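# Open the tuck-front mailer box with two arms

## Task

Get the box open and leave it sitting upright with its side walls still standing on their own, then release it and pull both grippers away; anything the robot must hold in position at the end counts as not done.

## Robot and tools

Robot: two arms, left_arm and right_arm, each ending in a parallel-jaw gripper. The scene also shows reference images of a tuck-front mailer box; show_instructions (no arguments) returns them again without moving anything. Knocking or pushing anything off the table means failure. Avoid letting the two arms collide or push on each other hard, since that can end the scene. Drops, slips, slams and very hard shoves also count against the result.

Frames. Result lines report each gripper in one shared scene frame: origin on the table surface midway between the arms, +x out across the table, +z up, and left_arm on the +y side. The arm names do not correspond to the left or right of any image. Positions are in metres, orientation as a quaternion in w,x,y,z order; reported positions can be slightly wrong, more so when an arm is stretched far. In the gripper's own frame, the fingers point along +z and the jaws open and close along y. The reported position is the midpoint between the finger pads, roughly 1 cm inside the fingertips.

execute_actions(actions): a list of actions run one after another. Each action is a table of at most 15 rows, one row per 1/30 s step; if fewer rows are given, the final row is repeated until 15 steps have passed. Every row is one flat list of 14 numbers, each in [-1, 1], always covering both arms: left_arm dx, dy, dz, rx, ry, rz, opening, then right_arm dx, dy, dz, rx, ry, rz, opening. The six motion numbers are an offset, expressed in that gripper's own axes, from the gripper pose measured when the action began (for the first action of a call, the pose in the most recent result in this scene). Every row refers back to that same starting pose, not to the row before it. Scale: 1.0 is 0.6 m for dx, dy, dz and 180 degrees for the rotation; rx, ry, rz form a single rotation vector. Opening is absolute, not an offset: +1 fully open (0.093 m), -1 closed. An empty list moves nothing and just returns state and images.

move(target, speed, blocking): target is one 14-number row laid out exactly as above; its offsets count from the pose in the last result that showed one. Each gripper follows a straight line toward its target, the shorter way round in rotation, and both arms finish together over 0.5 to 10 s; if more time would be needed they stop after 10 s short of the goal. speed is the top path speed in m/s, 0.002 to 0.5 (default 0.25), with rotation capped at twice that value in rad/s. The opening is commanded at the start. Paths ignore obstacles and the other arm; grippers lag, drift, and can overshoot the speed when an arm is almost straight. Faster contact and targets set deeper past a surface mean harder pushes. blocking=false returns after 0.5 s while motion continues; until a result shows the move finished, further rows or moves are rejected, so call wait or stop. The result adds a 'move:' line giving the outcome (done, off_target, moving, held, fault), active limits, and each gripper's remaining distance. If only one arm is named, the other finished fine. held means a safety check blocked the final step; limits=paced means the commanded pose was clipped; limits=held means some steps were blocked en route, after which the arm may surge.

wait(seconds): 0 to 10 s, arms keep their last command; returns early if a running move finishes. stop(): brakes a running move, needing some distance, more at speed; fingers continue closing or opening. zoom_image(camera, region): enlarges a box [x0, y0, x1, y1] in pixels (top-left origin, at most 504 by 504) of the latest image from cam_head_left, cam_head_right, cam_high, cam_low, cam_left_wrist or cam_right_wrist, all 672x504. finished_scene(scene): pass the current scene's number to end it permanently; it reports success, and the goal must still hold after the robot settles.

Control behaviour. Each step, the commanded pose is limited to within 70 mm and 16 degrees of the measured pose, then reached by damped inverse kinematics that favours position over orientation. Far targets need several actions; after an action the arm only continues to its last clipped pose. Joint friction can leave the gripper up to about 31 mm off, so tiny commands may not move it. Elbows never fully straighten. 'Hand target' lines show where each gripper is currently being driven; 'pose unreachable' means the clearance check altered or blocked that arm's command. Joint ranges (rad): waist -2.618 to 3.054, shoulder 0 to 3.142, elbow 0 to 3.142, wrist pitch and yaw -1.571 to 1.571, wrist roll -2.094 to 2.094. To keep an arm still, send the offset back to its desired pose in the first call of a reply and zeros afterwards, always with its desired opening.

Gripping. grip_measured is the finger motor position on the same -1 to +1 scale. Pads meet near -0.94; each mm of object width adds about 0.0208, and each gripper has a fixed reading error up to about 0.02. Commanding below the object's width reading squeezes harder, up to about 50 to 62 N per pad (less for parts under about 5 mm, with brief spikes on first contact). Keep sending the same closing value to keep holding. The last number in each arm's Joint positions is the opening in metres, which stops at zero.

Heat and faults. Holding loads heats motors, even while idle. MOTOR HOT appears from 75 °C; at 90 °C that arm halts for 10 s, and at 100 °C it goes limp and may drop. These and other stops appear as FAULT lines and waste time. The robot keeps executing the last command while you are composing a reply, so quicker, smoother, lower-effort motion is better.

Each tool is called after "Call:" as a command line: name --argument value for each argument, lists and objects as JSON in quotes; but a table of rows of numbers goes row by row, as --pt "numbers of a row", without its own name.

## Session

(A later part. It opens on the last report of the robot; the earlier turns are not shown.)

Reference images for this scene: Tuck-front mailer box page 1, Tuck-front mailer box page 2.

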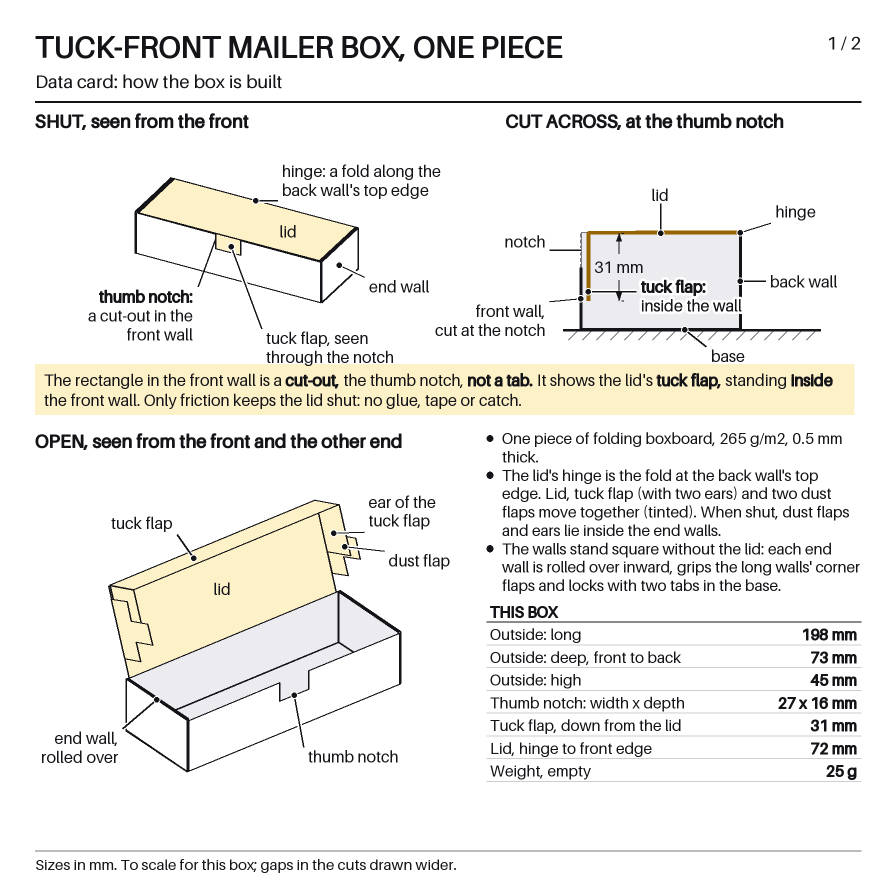

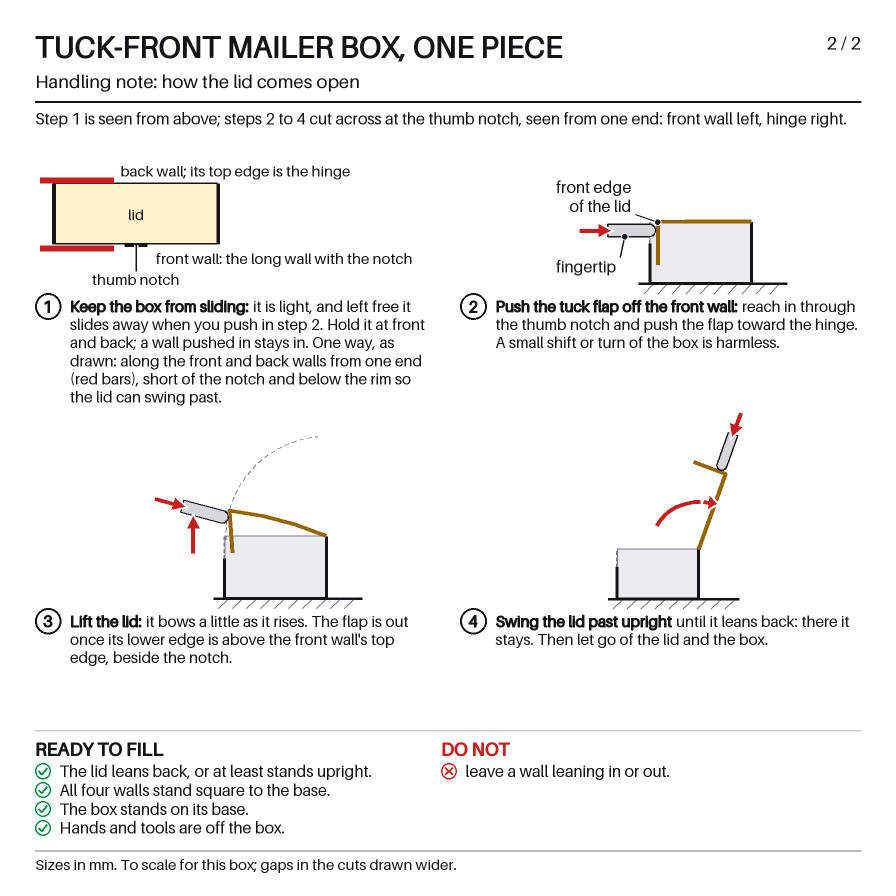

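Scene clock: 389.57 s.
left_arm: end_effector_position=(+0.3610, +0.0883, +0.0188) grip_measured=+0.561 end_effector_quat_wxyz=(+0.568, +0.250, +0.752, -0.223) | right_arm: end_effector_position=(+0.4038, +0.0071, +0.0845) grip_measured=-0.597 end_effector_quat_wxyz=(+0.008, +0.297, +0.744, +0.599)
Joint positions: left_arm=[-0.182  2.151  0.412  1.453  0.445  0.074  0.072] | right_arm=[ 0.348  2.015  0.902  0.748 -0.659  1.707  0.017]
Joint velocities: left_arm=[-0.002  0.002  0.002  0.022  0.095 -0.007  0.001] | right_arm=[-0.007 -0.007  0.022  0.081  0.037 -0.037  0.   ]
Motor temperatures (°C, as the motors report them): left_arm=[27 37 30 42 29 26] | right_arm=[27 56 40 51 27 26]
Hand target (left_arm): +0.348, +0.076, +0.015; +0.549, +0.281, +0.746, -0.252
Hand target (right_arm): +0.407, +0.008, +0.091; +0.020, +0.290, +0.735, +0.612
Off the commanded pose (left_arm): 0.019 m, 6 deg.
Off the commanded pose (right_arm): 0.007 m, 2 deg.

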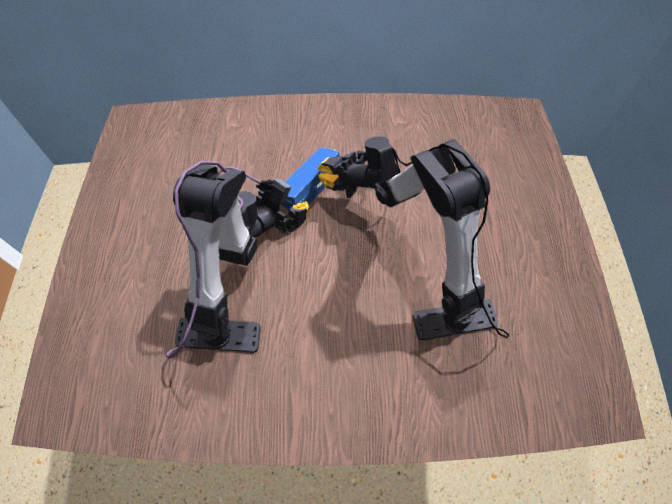

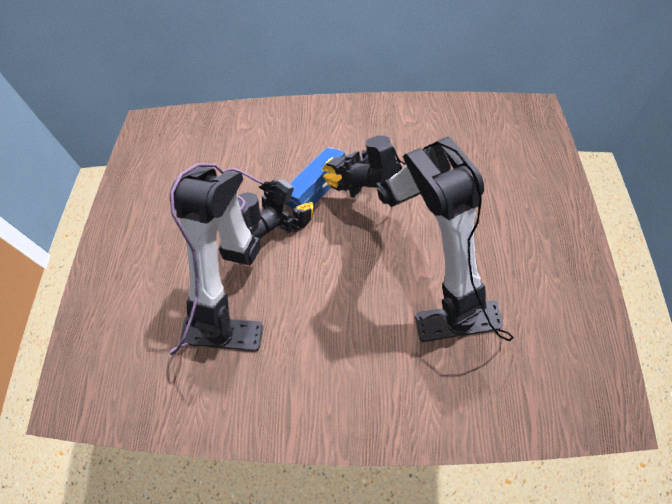

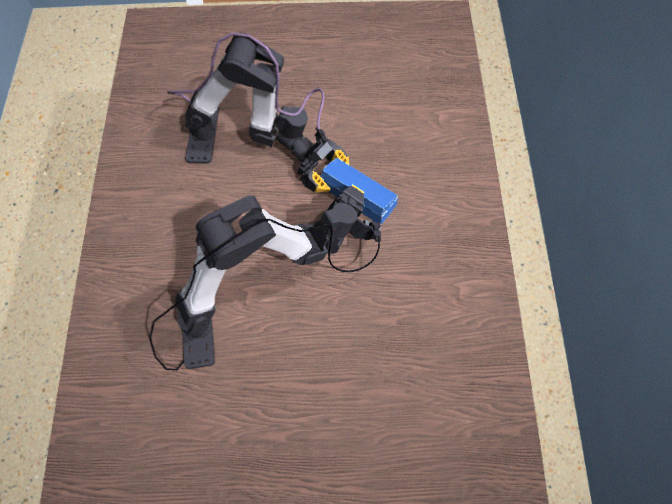

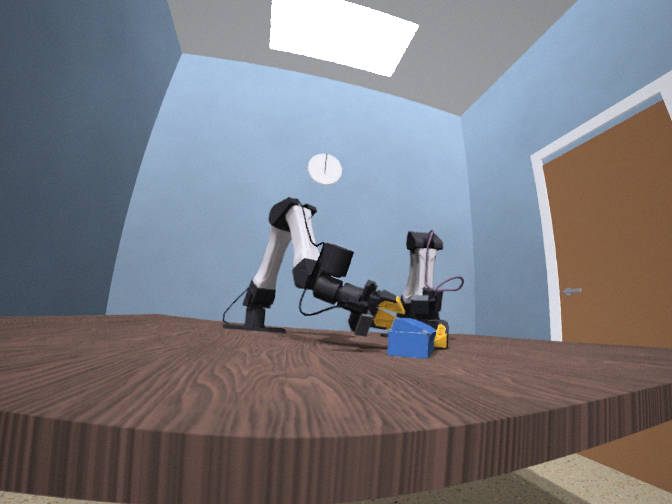

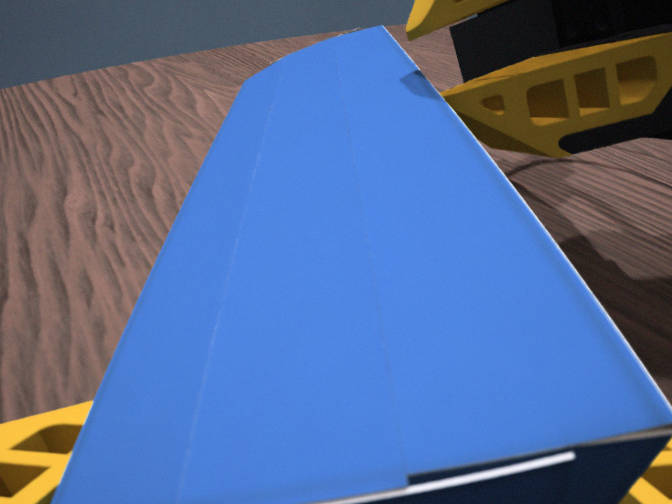

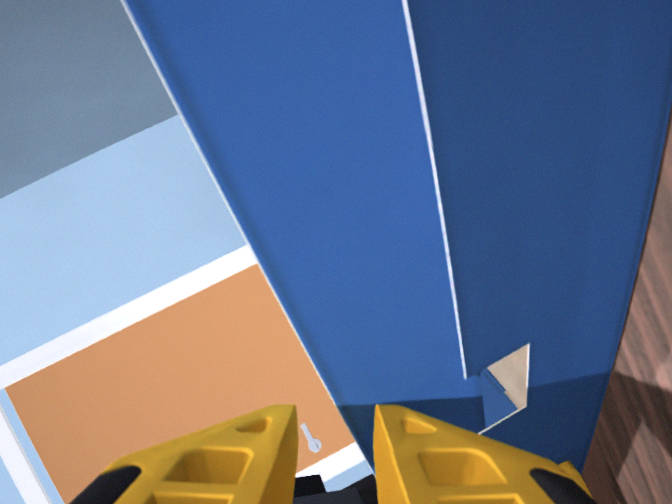

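Call:
execute_actions --actions '[[[0.008,-0.03,0,0.03,0.008,0.003,0.56,0,0.02,0,-0.02,0,-0.006,-0.64]],[[0.008,-0.03,0,0.03,0.008,0.003,0.56,0,0.02,0,-0.02,0,-0.006,-0.64]],[[0.008,-0.03,0,0.03,0.008,0.003,0.56,0,0.02,0,-0.02,0,-0.006,-0.64]]]'

Scene clock: 393.63 s.
left_arm: end_effector_position=(+0.3511, +0.0779, +0.0183) grip_measured=+0.561 end_effector_quat_wxyz=(+0.560, +0.287, +0.738, -0.245) | right_arm: end_effector_position=(+0.4130, +0.0132, +0.1302) grip_measured=-0.637 end_effector_quat_wxyz=(+0.043, +0.255, +0.699, +0.667)
Joint positions: left_arm=[-0.181  2.151  0.412  1.441  0.532  0.113  0.072] | right_arm=[ 0.348  2.016  0.902  0.978 -0.667  1.771  0.015]
Joint velocities: left_arm=[-0.007 -0.017  0.002 -0.007  0.007 -0.022  0.001] | right_arm=[ 0.012  0.002 -0.027  0.051  0.051 -0.051 -0.   ]
Motor temperatures (°C, as the motors report them): left_arm=[27 37 30 42 29 26] | right_arm=[27 56 40 51 27 26]
Hand target (left_arm): +0.345, +0.073, +0.014; +0.545, +0.296, +0.742, -0.256
Hand target (right_arm): +0.414, +0.013, +0.127; +0.043, +0.260, +0.697, +0.667
Off the commanded pose (left_arm): 0.009 m, 2 deg.
Off the commanded pose (right_arm): 0.004 m, 1 deg.

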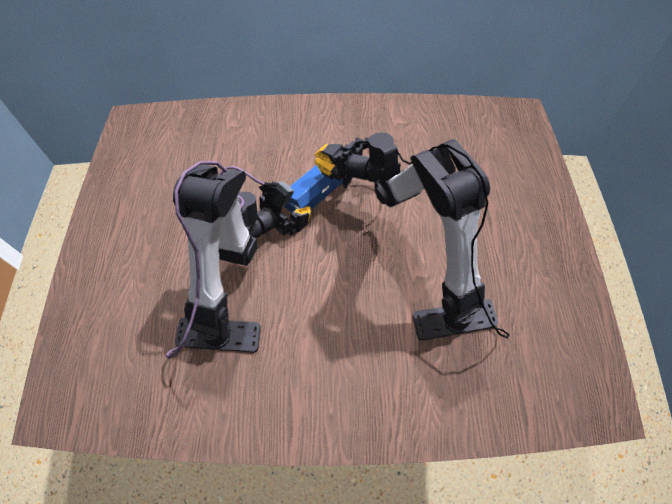

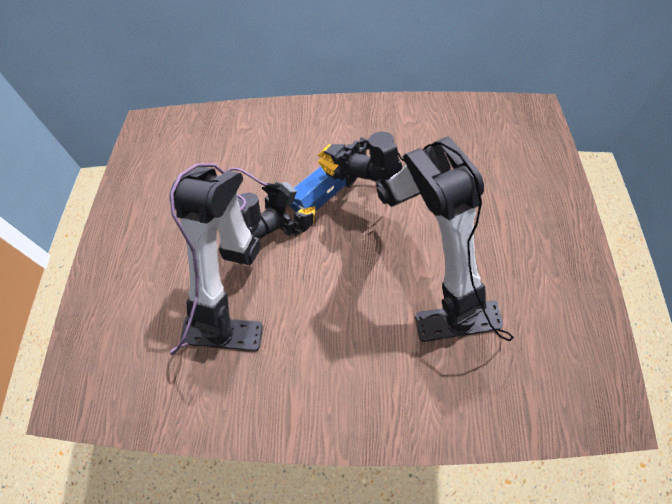

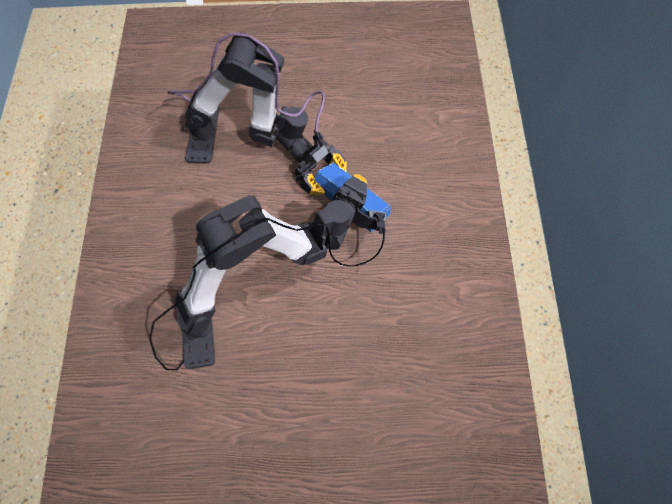

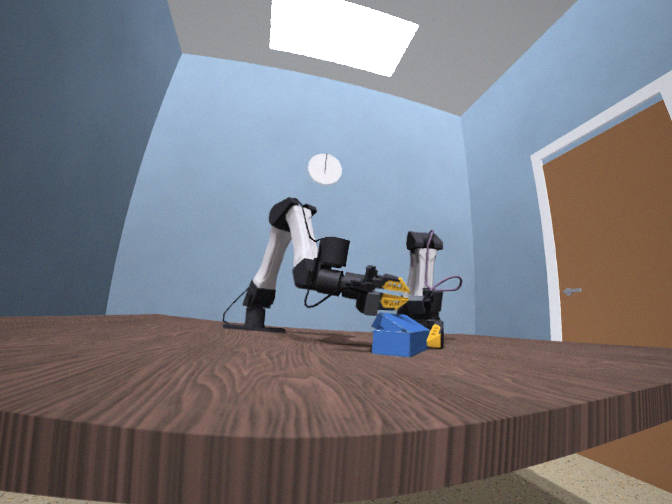

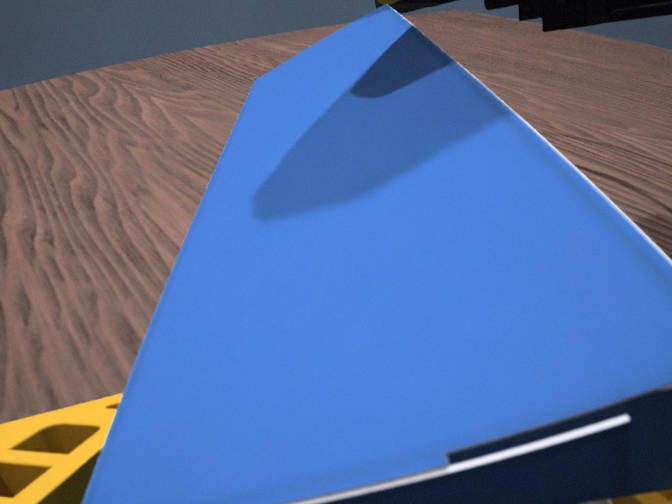

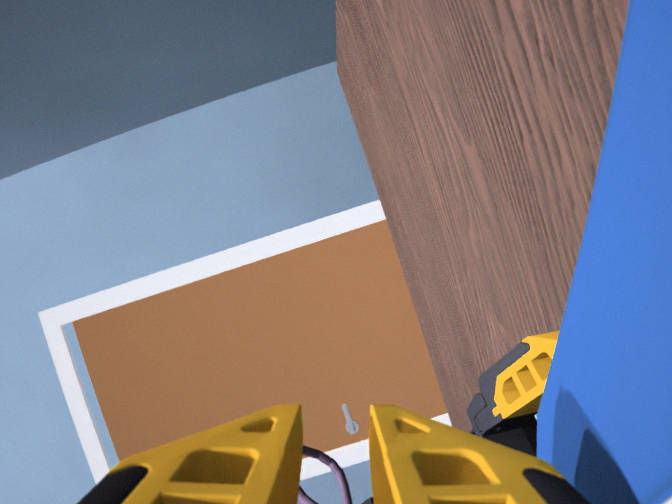

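Lid propped. Swing the box back, then lower.

Call:
execute_actions --actions '[[[0,0.026,0,-0.028,0,-0.006,0.55,0,0,0,0,0,0,-0.64]],[[0,0.026,0,-0.028,0,-0.006,0.55,0,0,0,0,0,0,-0.64]],[[0,0.026,0,-0.028,0,-0.004,0.55,0,0,0,0,0,-0.01,-0.64]],[[0,0,0,0,0,0,0.55,0,0,0,0,0,-0.01,-0.64]],[[0,0,0,0,0,0,0.55,0,-0.025,0,0.025,0,-0.01,-0.64]],[[0,0,0,0,0,0,0.55,0,-0.025,0,0.025,0,0,-0.3]],[[0,0,0,0,0,0,0.55,0,0,0,0,0,0,0.2]],[[0,0,0,0,0,0,0.55,0,0,0,0,0,0,0.5]]]'

Scene clock: 400.33 s.
left_arm: end_effector_position=(+0.3745, +0.1069, +0.0195) grip_measured=+0.554 end_effector_quat_wxyz=(+0.585, +0.212, +0.764, -0.172) | right_arm: end_effector_position=(+0.4027, +0.0079, +0.0862) grip_measured=+0.498 end_effector_quat_wxyz=(+0.036, +0.255, +0.757, +0.600)
Joint positions: left_arm=[-0.181  2.151  0.412  1.466  0.313  0.071  0.072] | right_arm=[ 0.348  2.014  0.902  0.751 -0.668  1.606  0.069]
Joint velocities: left_arm=[-0.012  0.002 -0.022 -0.007 -0.007 -0.066 -0.001] | right_arm=[ 0.002 -0.012 -0.012 -0.037 -0.11  -0.051  0.001]
Motor temperatures (°C, as the motors report them): left_arm=[27 37 30 43 28 26] | right_arm=[27 56 40 50 27 26]
Hand target (left_arm): +0.375, +0.107, +0.019; +0.585, +0.212, +0.764, -0.172
Hand target (right_arm): +0.403, +0.008, +0.086; +0.036, +0.255, +0.757, +0.600
Off the commanded pose (left_arm): 0.000 m, 0 deg.
Off the commanded pose (right_arm): 0.000 m, 0 deg.

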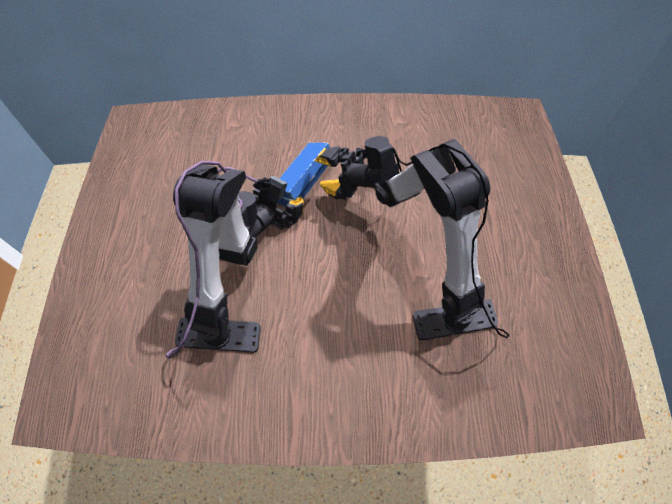

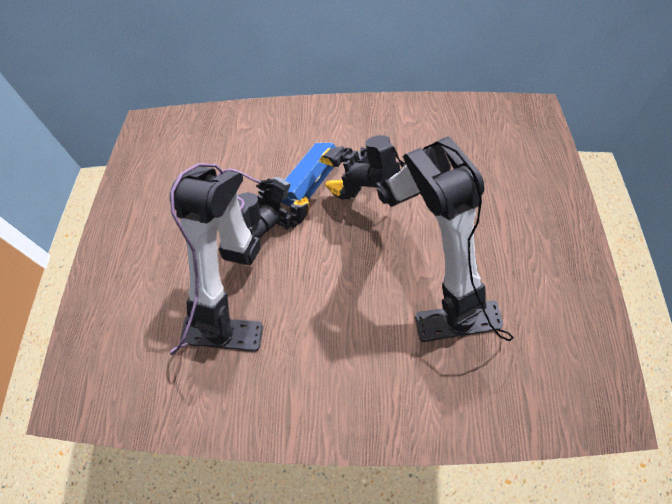

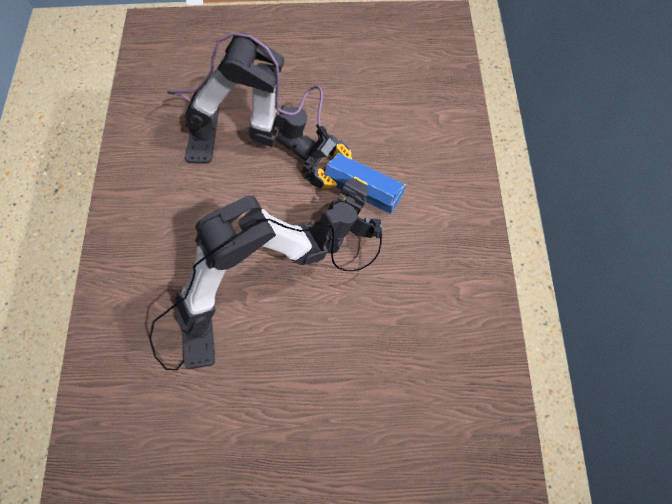

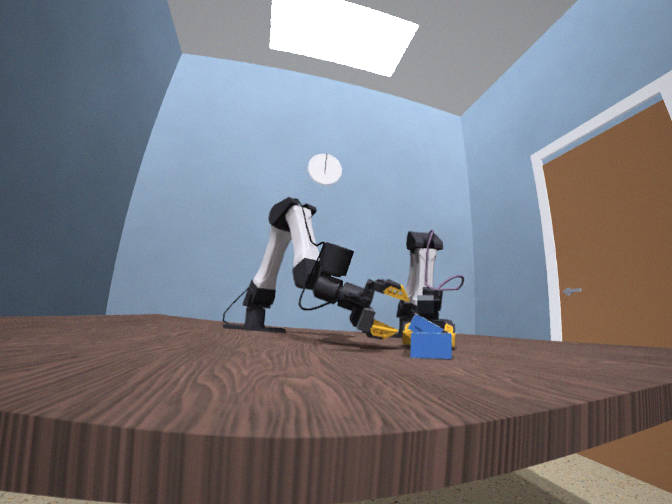

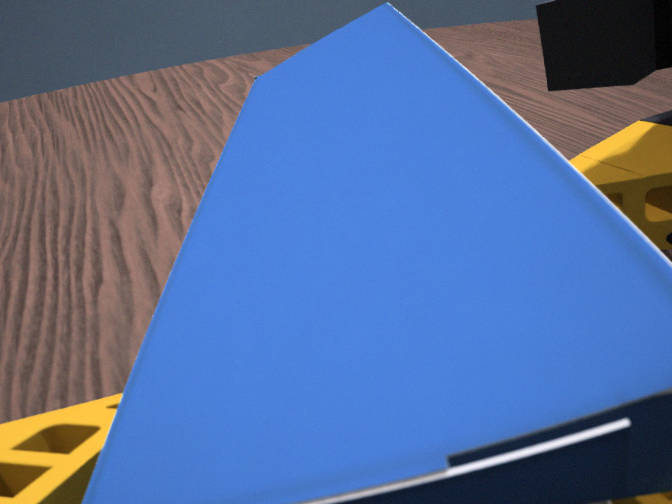

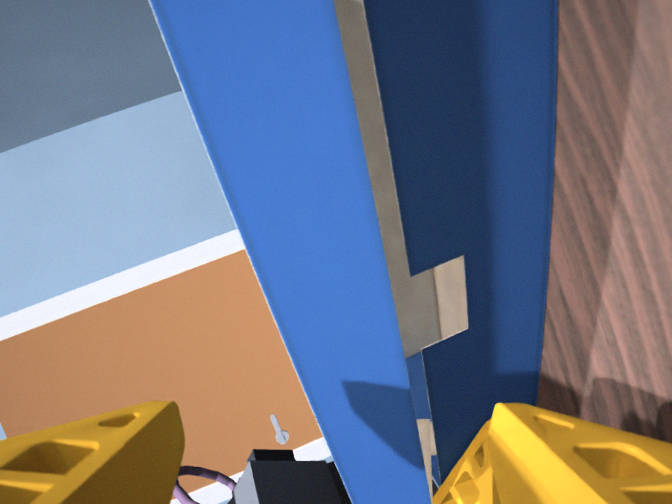

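Call:
execute_actions --actions '[[[0,-0.02,0,0.022,0,0.002,0.55,-0.009,0.003,0,-0.003,-0.009,0,0.5]],[[0,-0.02,0,0.022,0,0.002,0.55,0,0.003,0,-0.003,0,0,0.5]],[[0,0,0,0,0,0,0.55,0,0.003,0,-0.003,0,0,0.5]]]'

Scene clock: 403.70 s.
left_arm: end_effector_position=(+0.3632, +0.0909, +0.0194) grip_measured=+0.555 end_effector_quat_wxyz=(+0.571, +0.244, +0.753, -0.216) | right_arm: end_effector_position=(+0.4058, +0.0064, +0.0854) grip_measured=+0.498 end_effector_quat_wxyz=(+0.044, +0.262, +0.757, +0.598)
Joint positions: left_arm=[-0.181  2.151  0.412  1.457  0.428  0.071  0.072] | right_arm=[ 0.348  2.014  0.902  0.751 -0.647  1.606  0.069]
Joint velocities: left_arm=[-0.012 -0.002 -0.007 -0.022 -0.022 -0.022  0.   ] | right_arm=[-0.002 -0.002  0.002  0.11  -0.066  0.037 -0.002]
Motor temperatures (°C, as the motors report them): left_arm=[27 37 30 43 28 26] | right_arm=[27 57 40 50 27 26]
Hand target (left_arm): +0.363, +0.091, +0.019; +0.571, +0.244, +0.753, -0.216
Hand target (right_arm): +0.406, +0.007, +0.087; +0.045, +0.261, +0.754, +0.601
Off the commanded pose (left_arm): 0.000 m, 0 deg.
Off the commanded pose (right_arm): 0.002 m, 1 deg.

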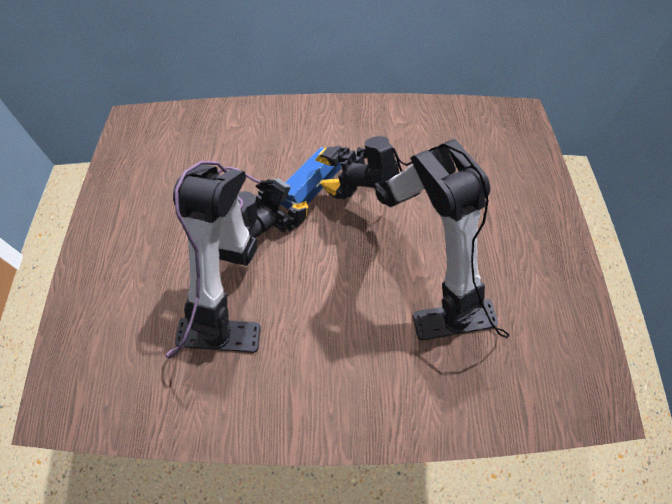

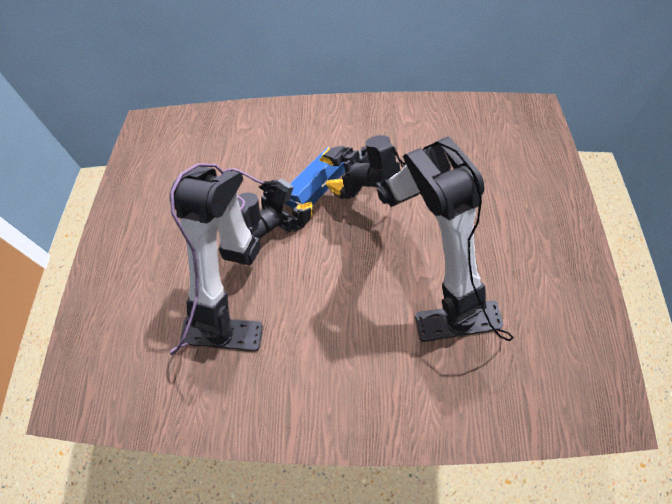

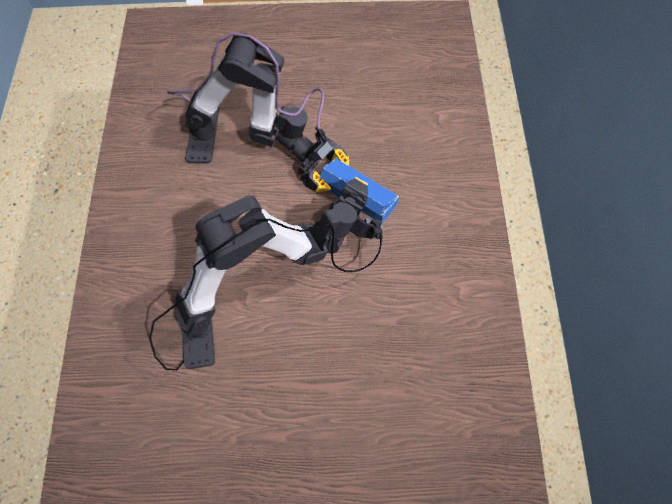

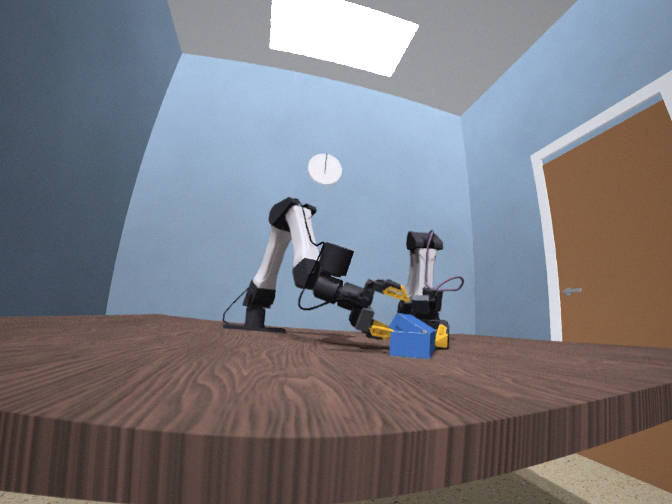

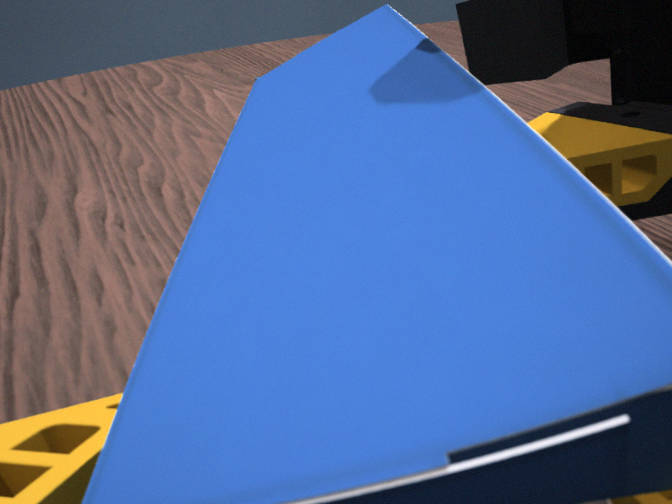

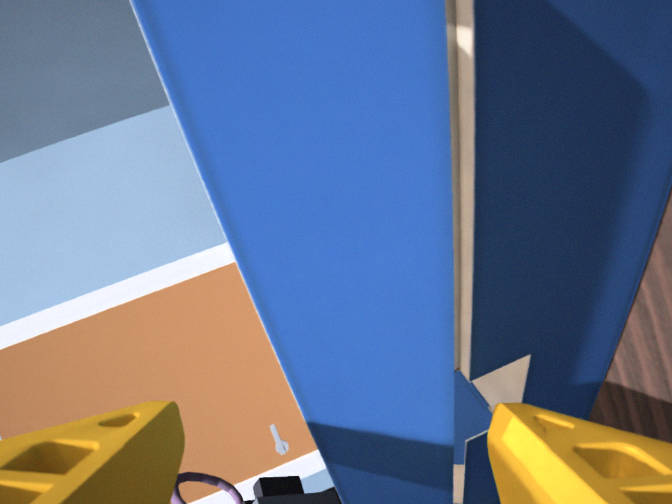

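Call:
execute_actions --actions '[[[0,0,0,0,0,0,0.55,-0.007,0.003,0,-0.003,-0.007,0,0.42]],[[0,-0.02,0,0.022,0,0.002,0.55,0,0.003,0,-0.003,0,0,0.42]],[[0,-0.015,0,0.016,0,0.002,0.55,0,0.003,0,-0.003,0,0,0.3]],[[0,0,0,0,0,0,0.55,0,0.015,0,-0.015,0,0,0.3]],[[0,-0.015,0,0.016,0,0,0.55,0,0.015,0,-0.015,0,0,0.3]],[[0,0,0,0,0,0,0.55,0,0.015,0,-0.015,0,0,0.3]],[[0,0,0,0,0,0,0.55,0,0,0,0,0,0,0.3]]]'

Scene clock: 409.80 s.
left_arm: end_effector_position=(+0.3570, +0.0832, +0.0205) grip_measured=+0.554 end_effector_quat_wxyz=(+0.565, +0.261, +0.745, -0.239) | right_arm: end_effector_position=(+0.4127, +0.0103, +0.1121) grip_measured=+0.303 end_effector_quat_wxyz=(+0.054, +0.256, +0.724, +0.638)
Joint positions: left_arm=[-0.181  2.151  0.412  1.457  0.487  0.072  0.072] | right_arm=[ 0.348  2.014  0.902  0.885 -0.649  1.687  0.06 ]
Joint velocities: left_arm=[-0.012 -0.017 -0.002  0.051  0.095  0.037 -0.   ] | right_arm=[-0.022 -0.017  0.002  0.007 -0.037  0.022 -0.001]
Motor temperatures (°C, as the motors report them): left_arm=[27 37 30 44 28 25] | right_arm=[27 57 40 50 27 26]
Hand target (left_arm): +0.357, +0.083, +0.021; +0.565, +0.261, +0.745, -0.239
Hand target (right_arm): +0.413, +0.010, +0.113; +0.055, +0.255, +0.723, +0.639
Off the commanded pose (left_arm): 0.000 m, 0 deg.
Off the commanded pose (right_arm): 0.001 m, 0 deg.

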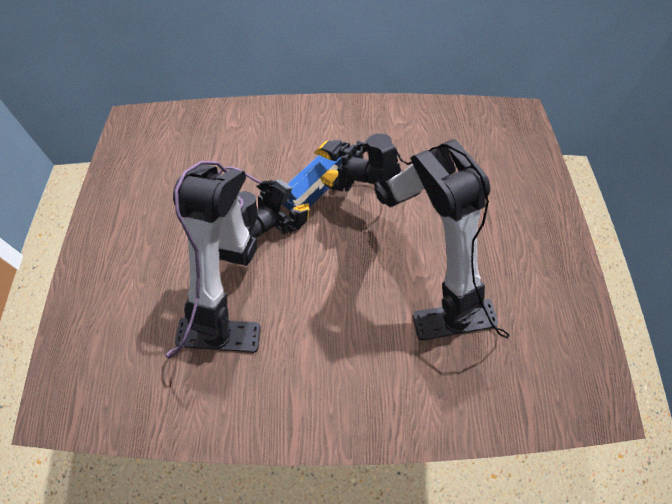

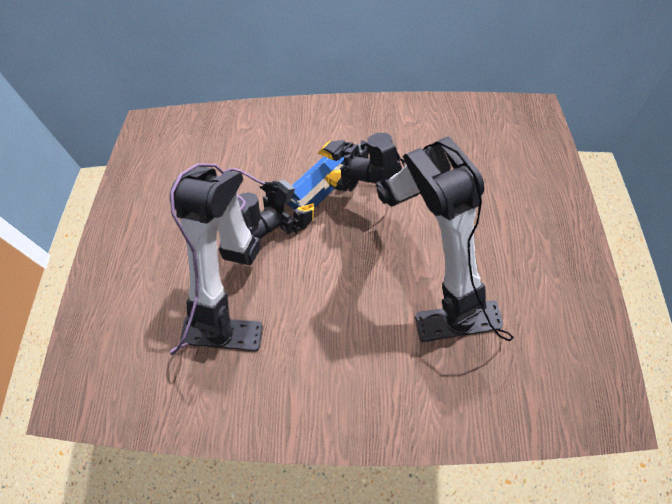

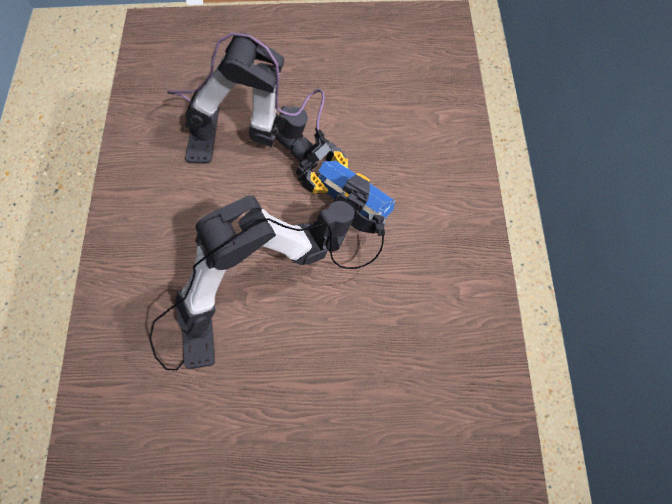

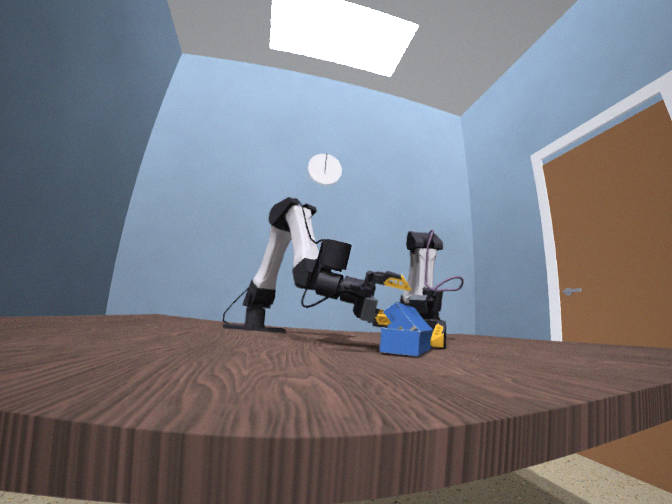

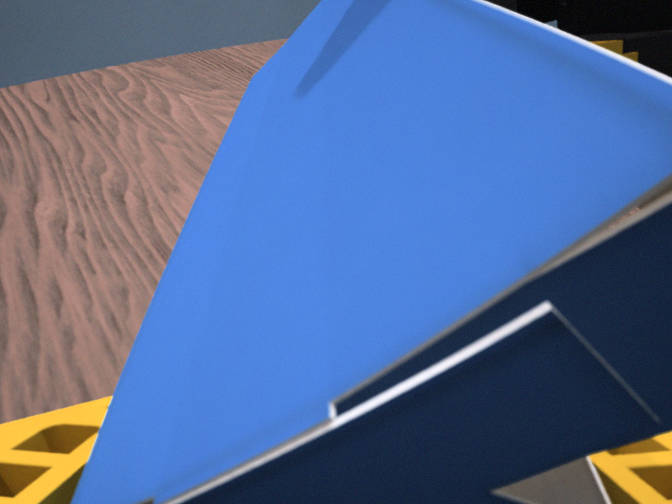

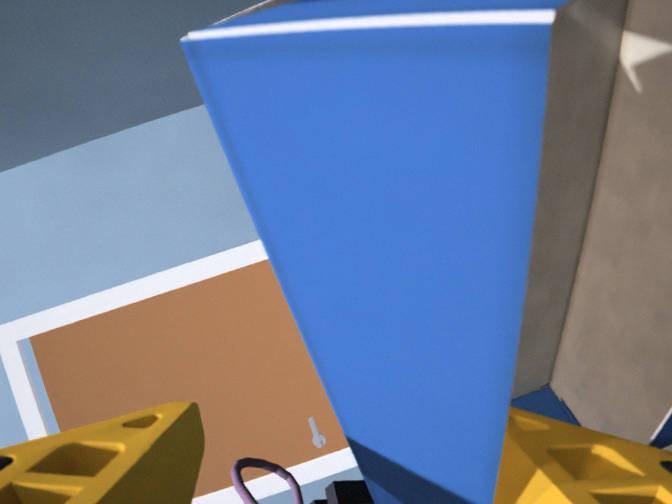

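Call:
move --target '[0,0,0,0,0,0,0.55,0,0.03,0.11,-0.02,0,0,0.6]' --speed 0.04

Scene clock: 413.43 s.
left_arm: end_effector_position=(+0.3728, +0.1085, +0.0186) grip_measured=+0.554 end_effector_quat_wxyz=(+0.579, +0.215, +0.763, -0.188) | right_arm: end_effector_position=(+0.4450, +0.0566, +0.1149) grip_measured=+0.598 end_effector_quat_wxyz=(+0.064, +0.262, +0.706, +0.655)
Joint positions: left_arm=[-0.157  2.151  0.412  1.459  0.367  0.065  0.072] | right_arm=[ 0.418  2.167  1.115  0.894 -0.558  1.745  0.074]
Joint velocities: left_arm=[-0.002 -0.017  0.007  0.081 -0.081  0.051 -0.001] | right_arm=[-0.022  0.012  0.002 -0.037 -0.007  0.022 -0.   ]
Motor temperatures (°C, as the motors report them): left_arm=[27 37 30 44 28 25] | right_arm=[27 57 40 49 27 26]
Hand target (left_arm): +0.356, +0.085, +0.021; +0.566, +0.259, +0.746, -0.237
Hand target (right_arm): +0.443, +0.070, +0.117; +0.061, +0.254, +0.703, +0.661
Off the commanded pose (left_arm): 0.030 m, 8 deg.
Off the commanded pose (right_arm): 0.014 m, 1 deg.
move: off_target (left_arm, right_arm)

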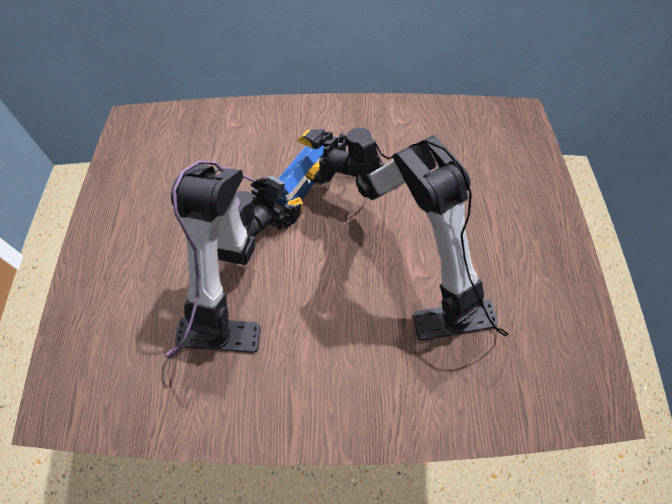

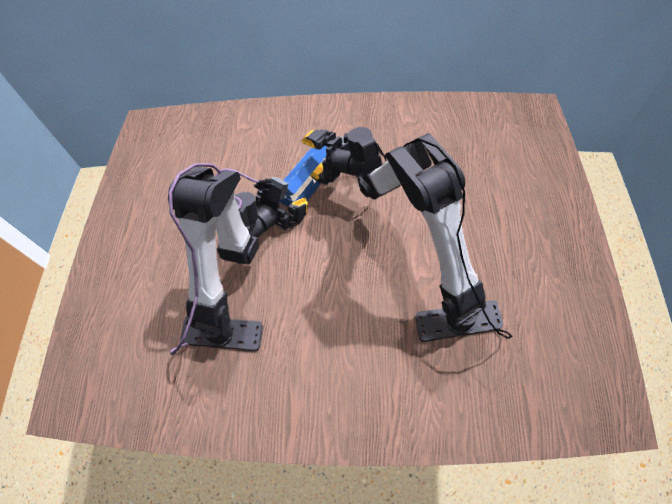

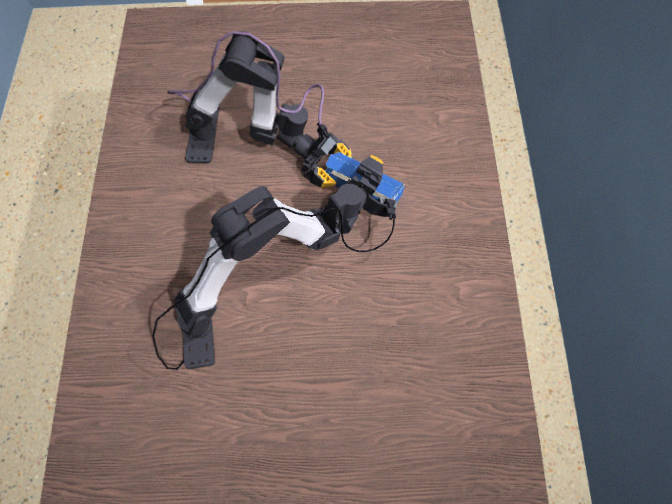

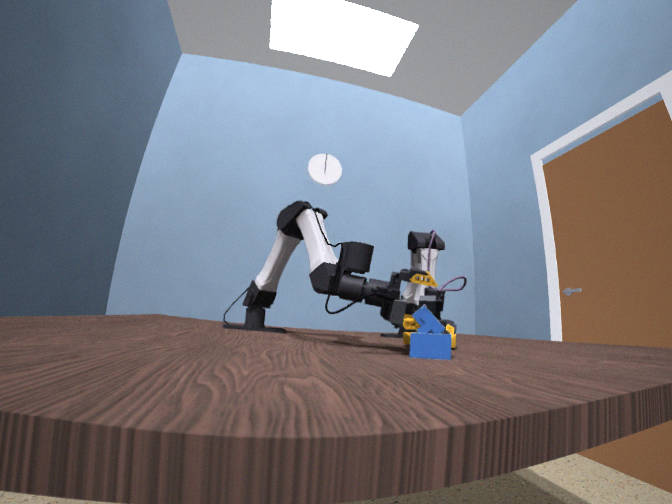

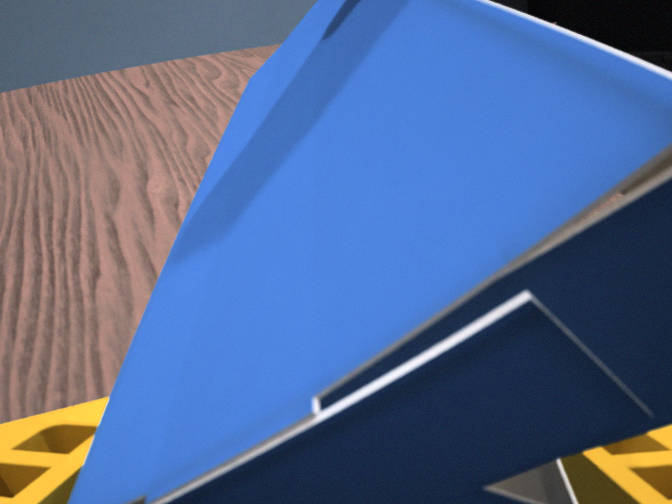

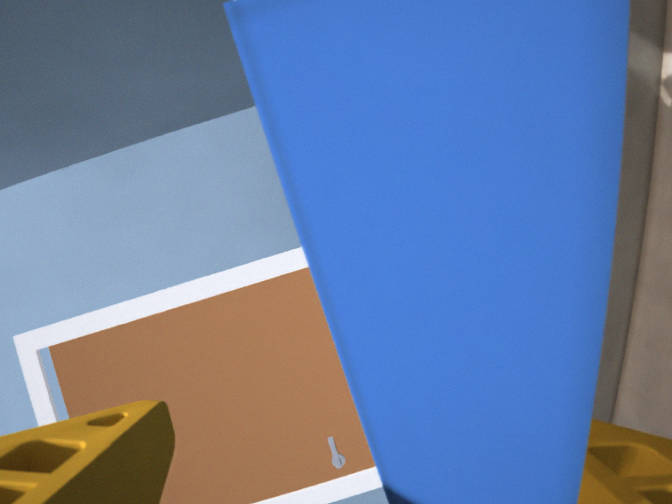

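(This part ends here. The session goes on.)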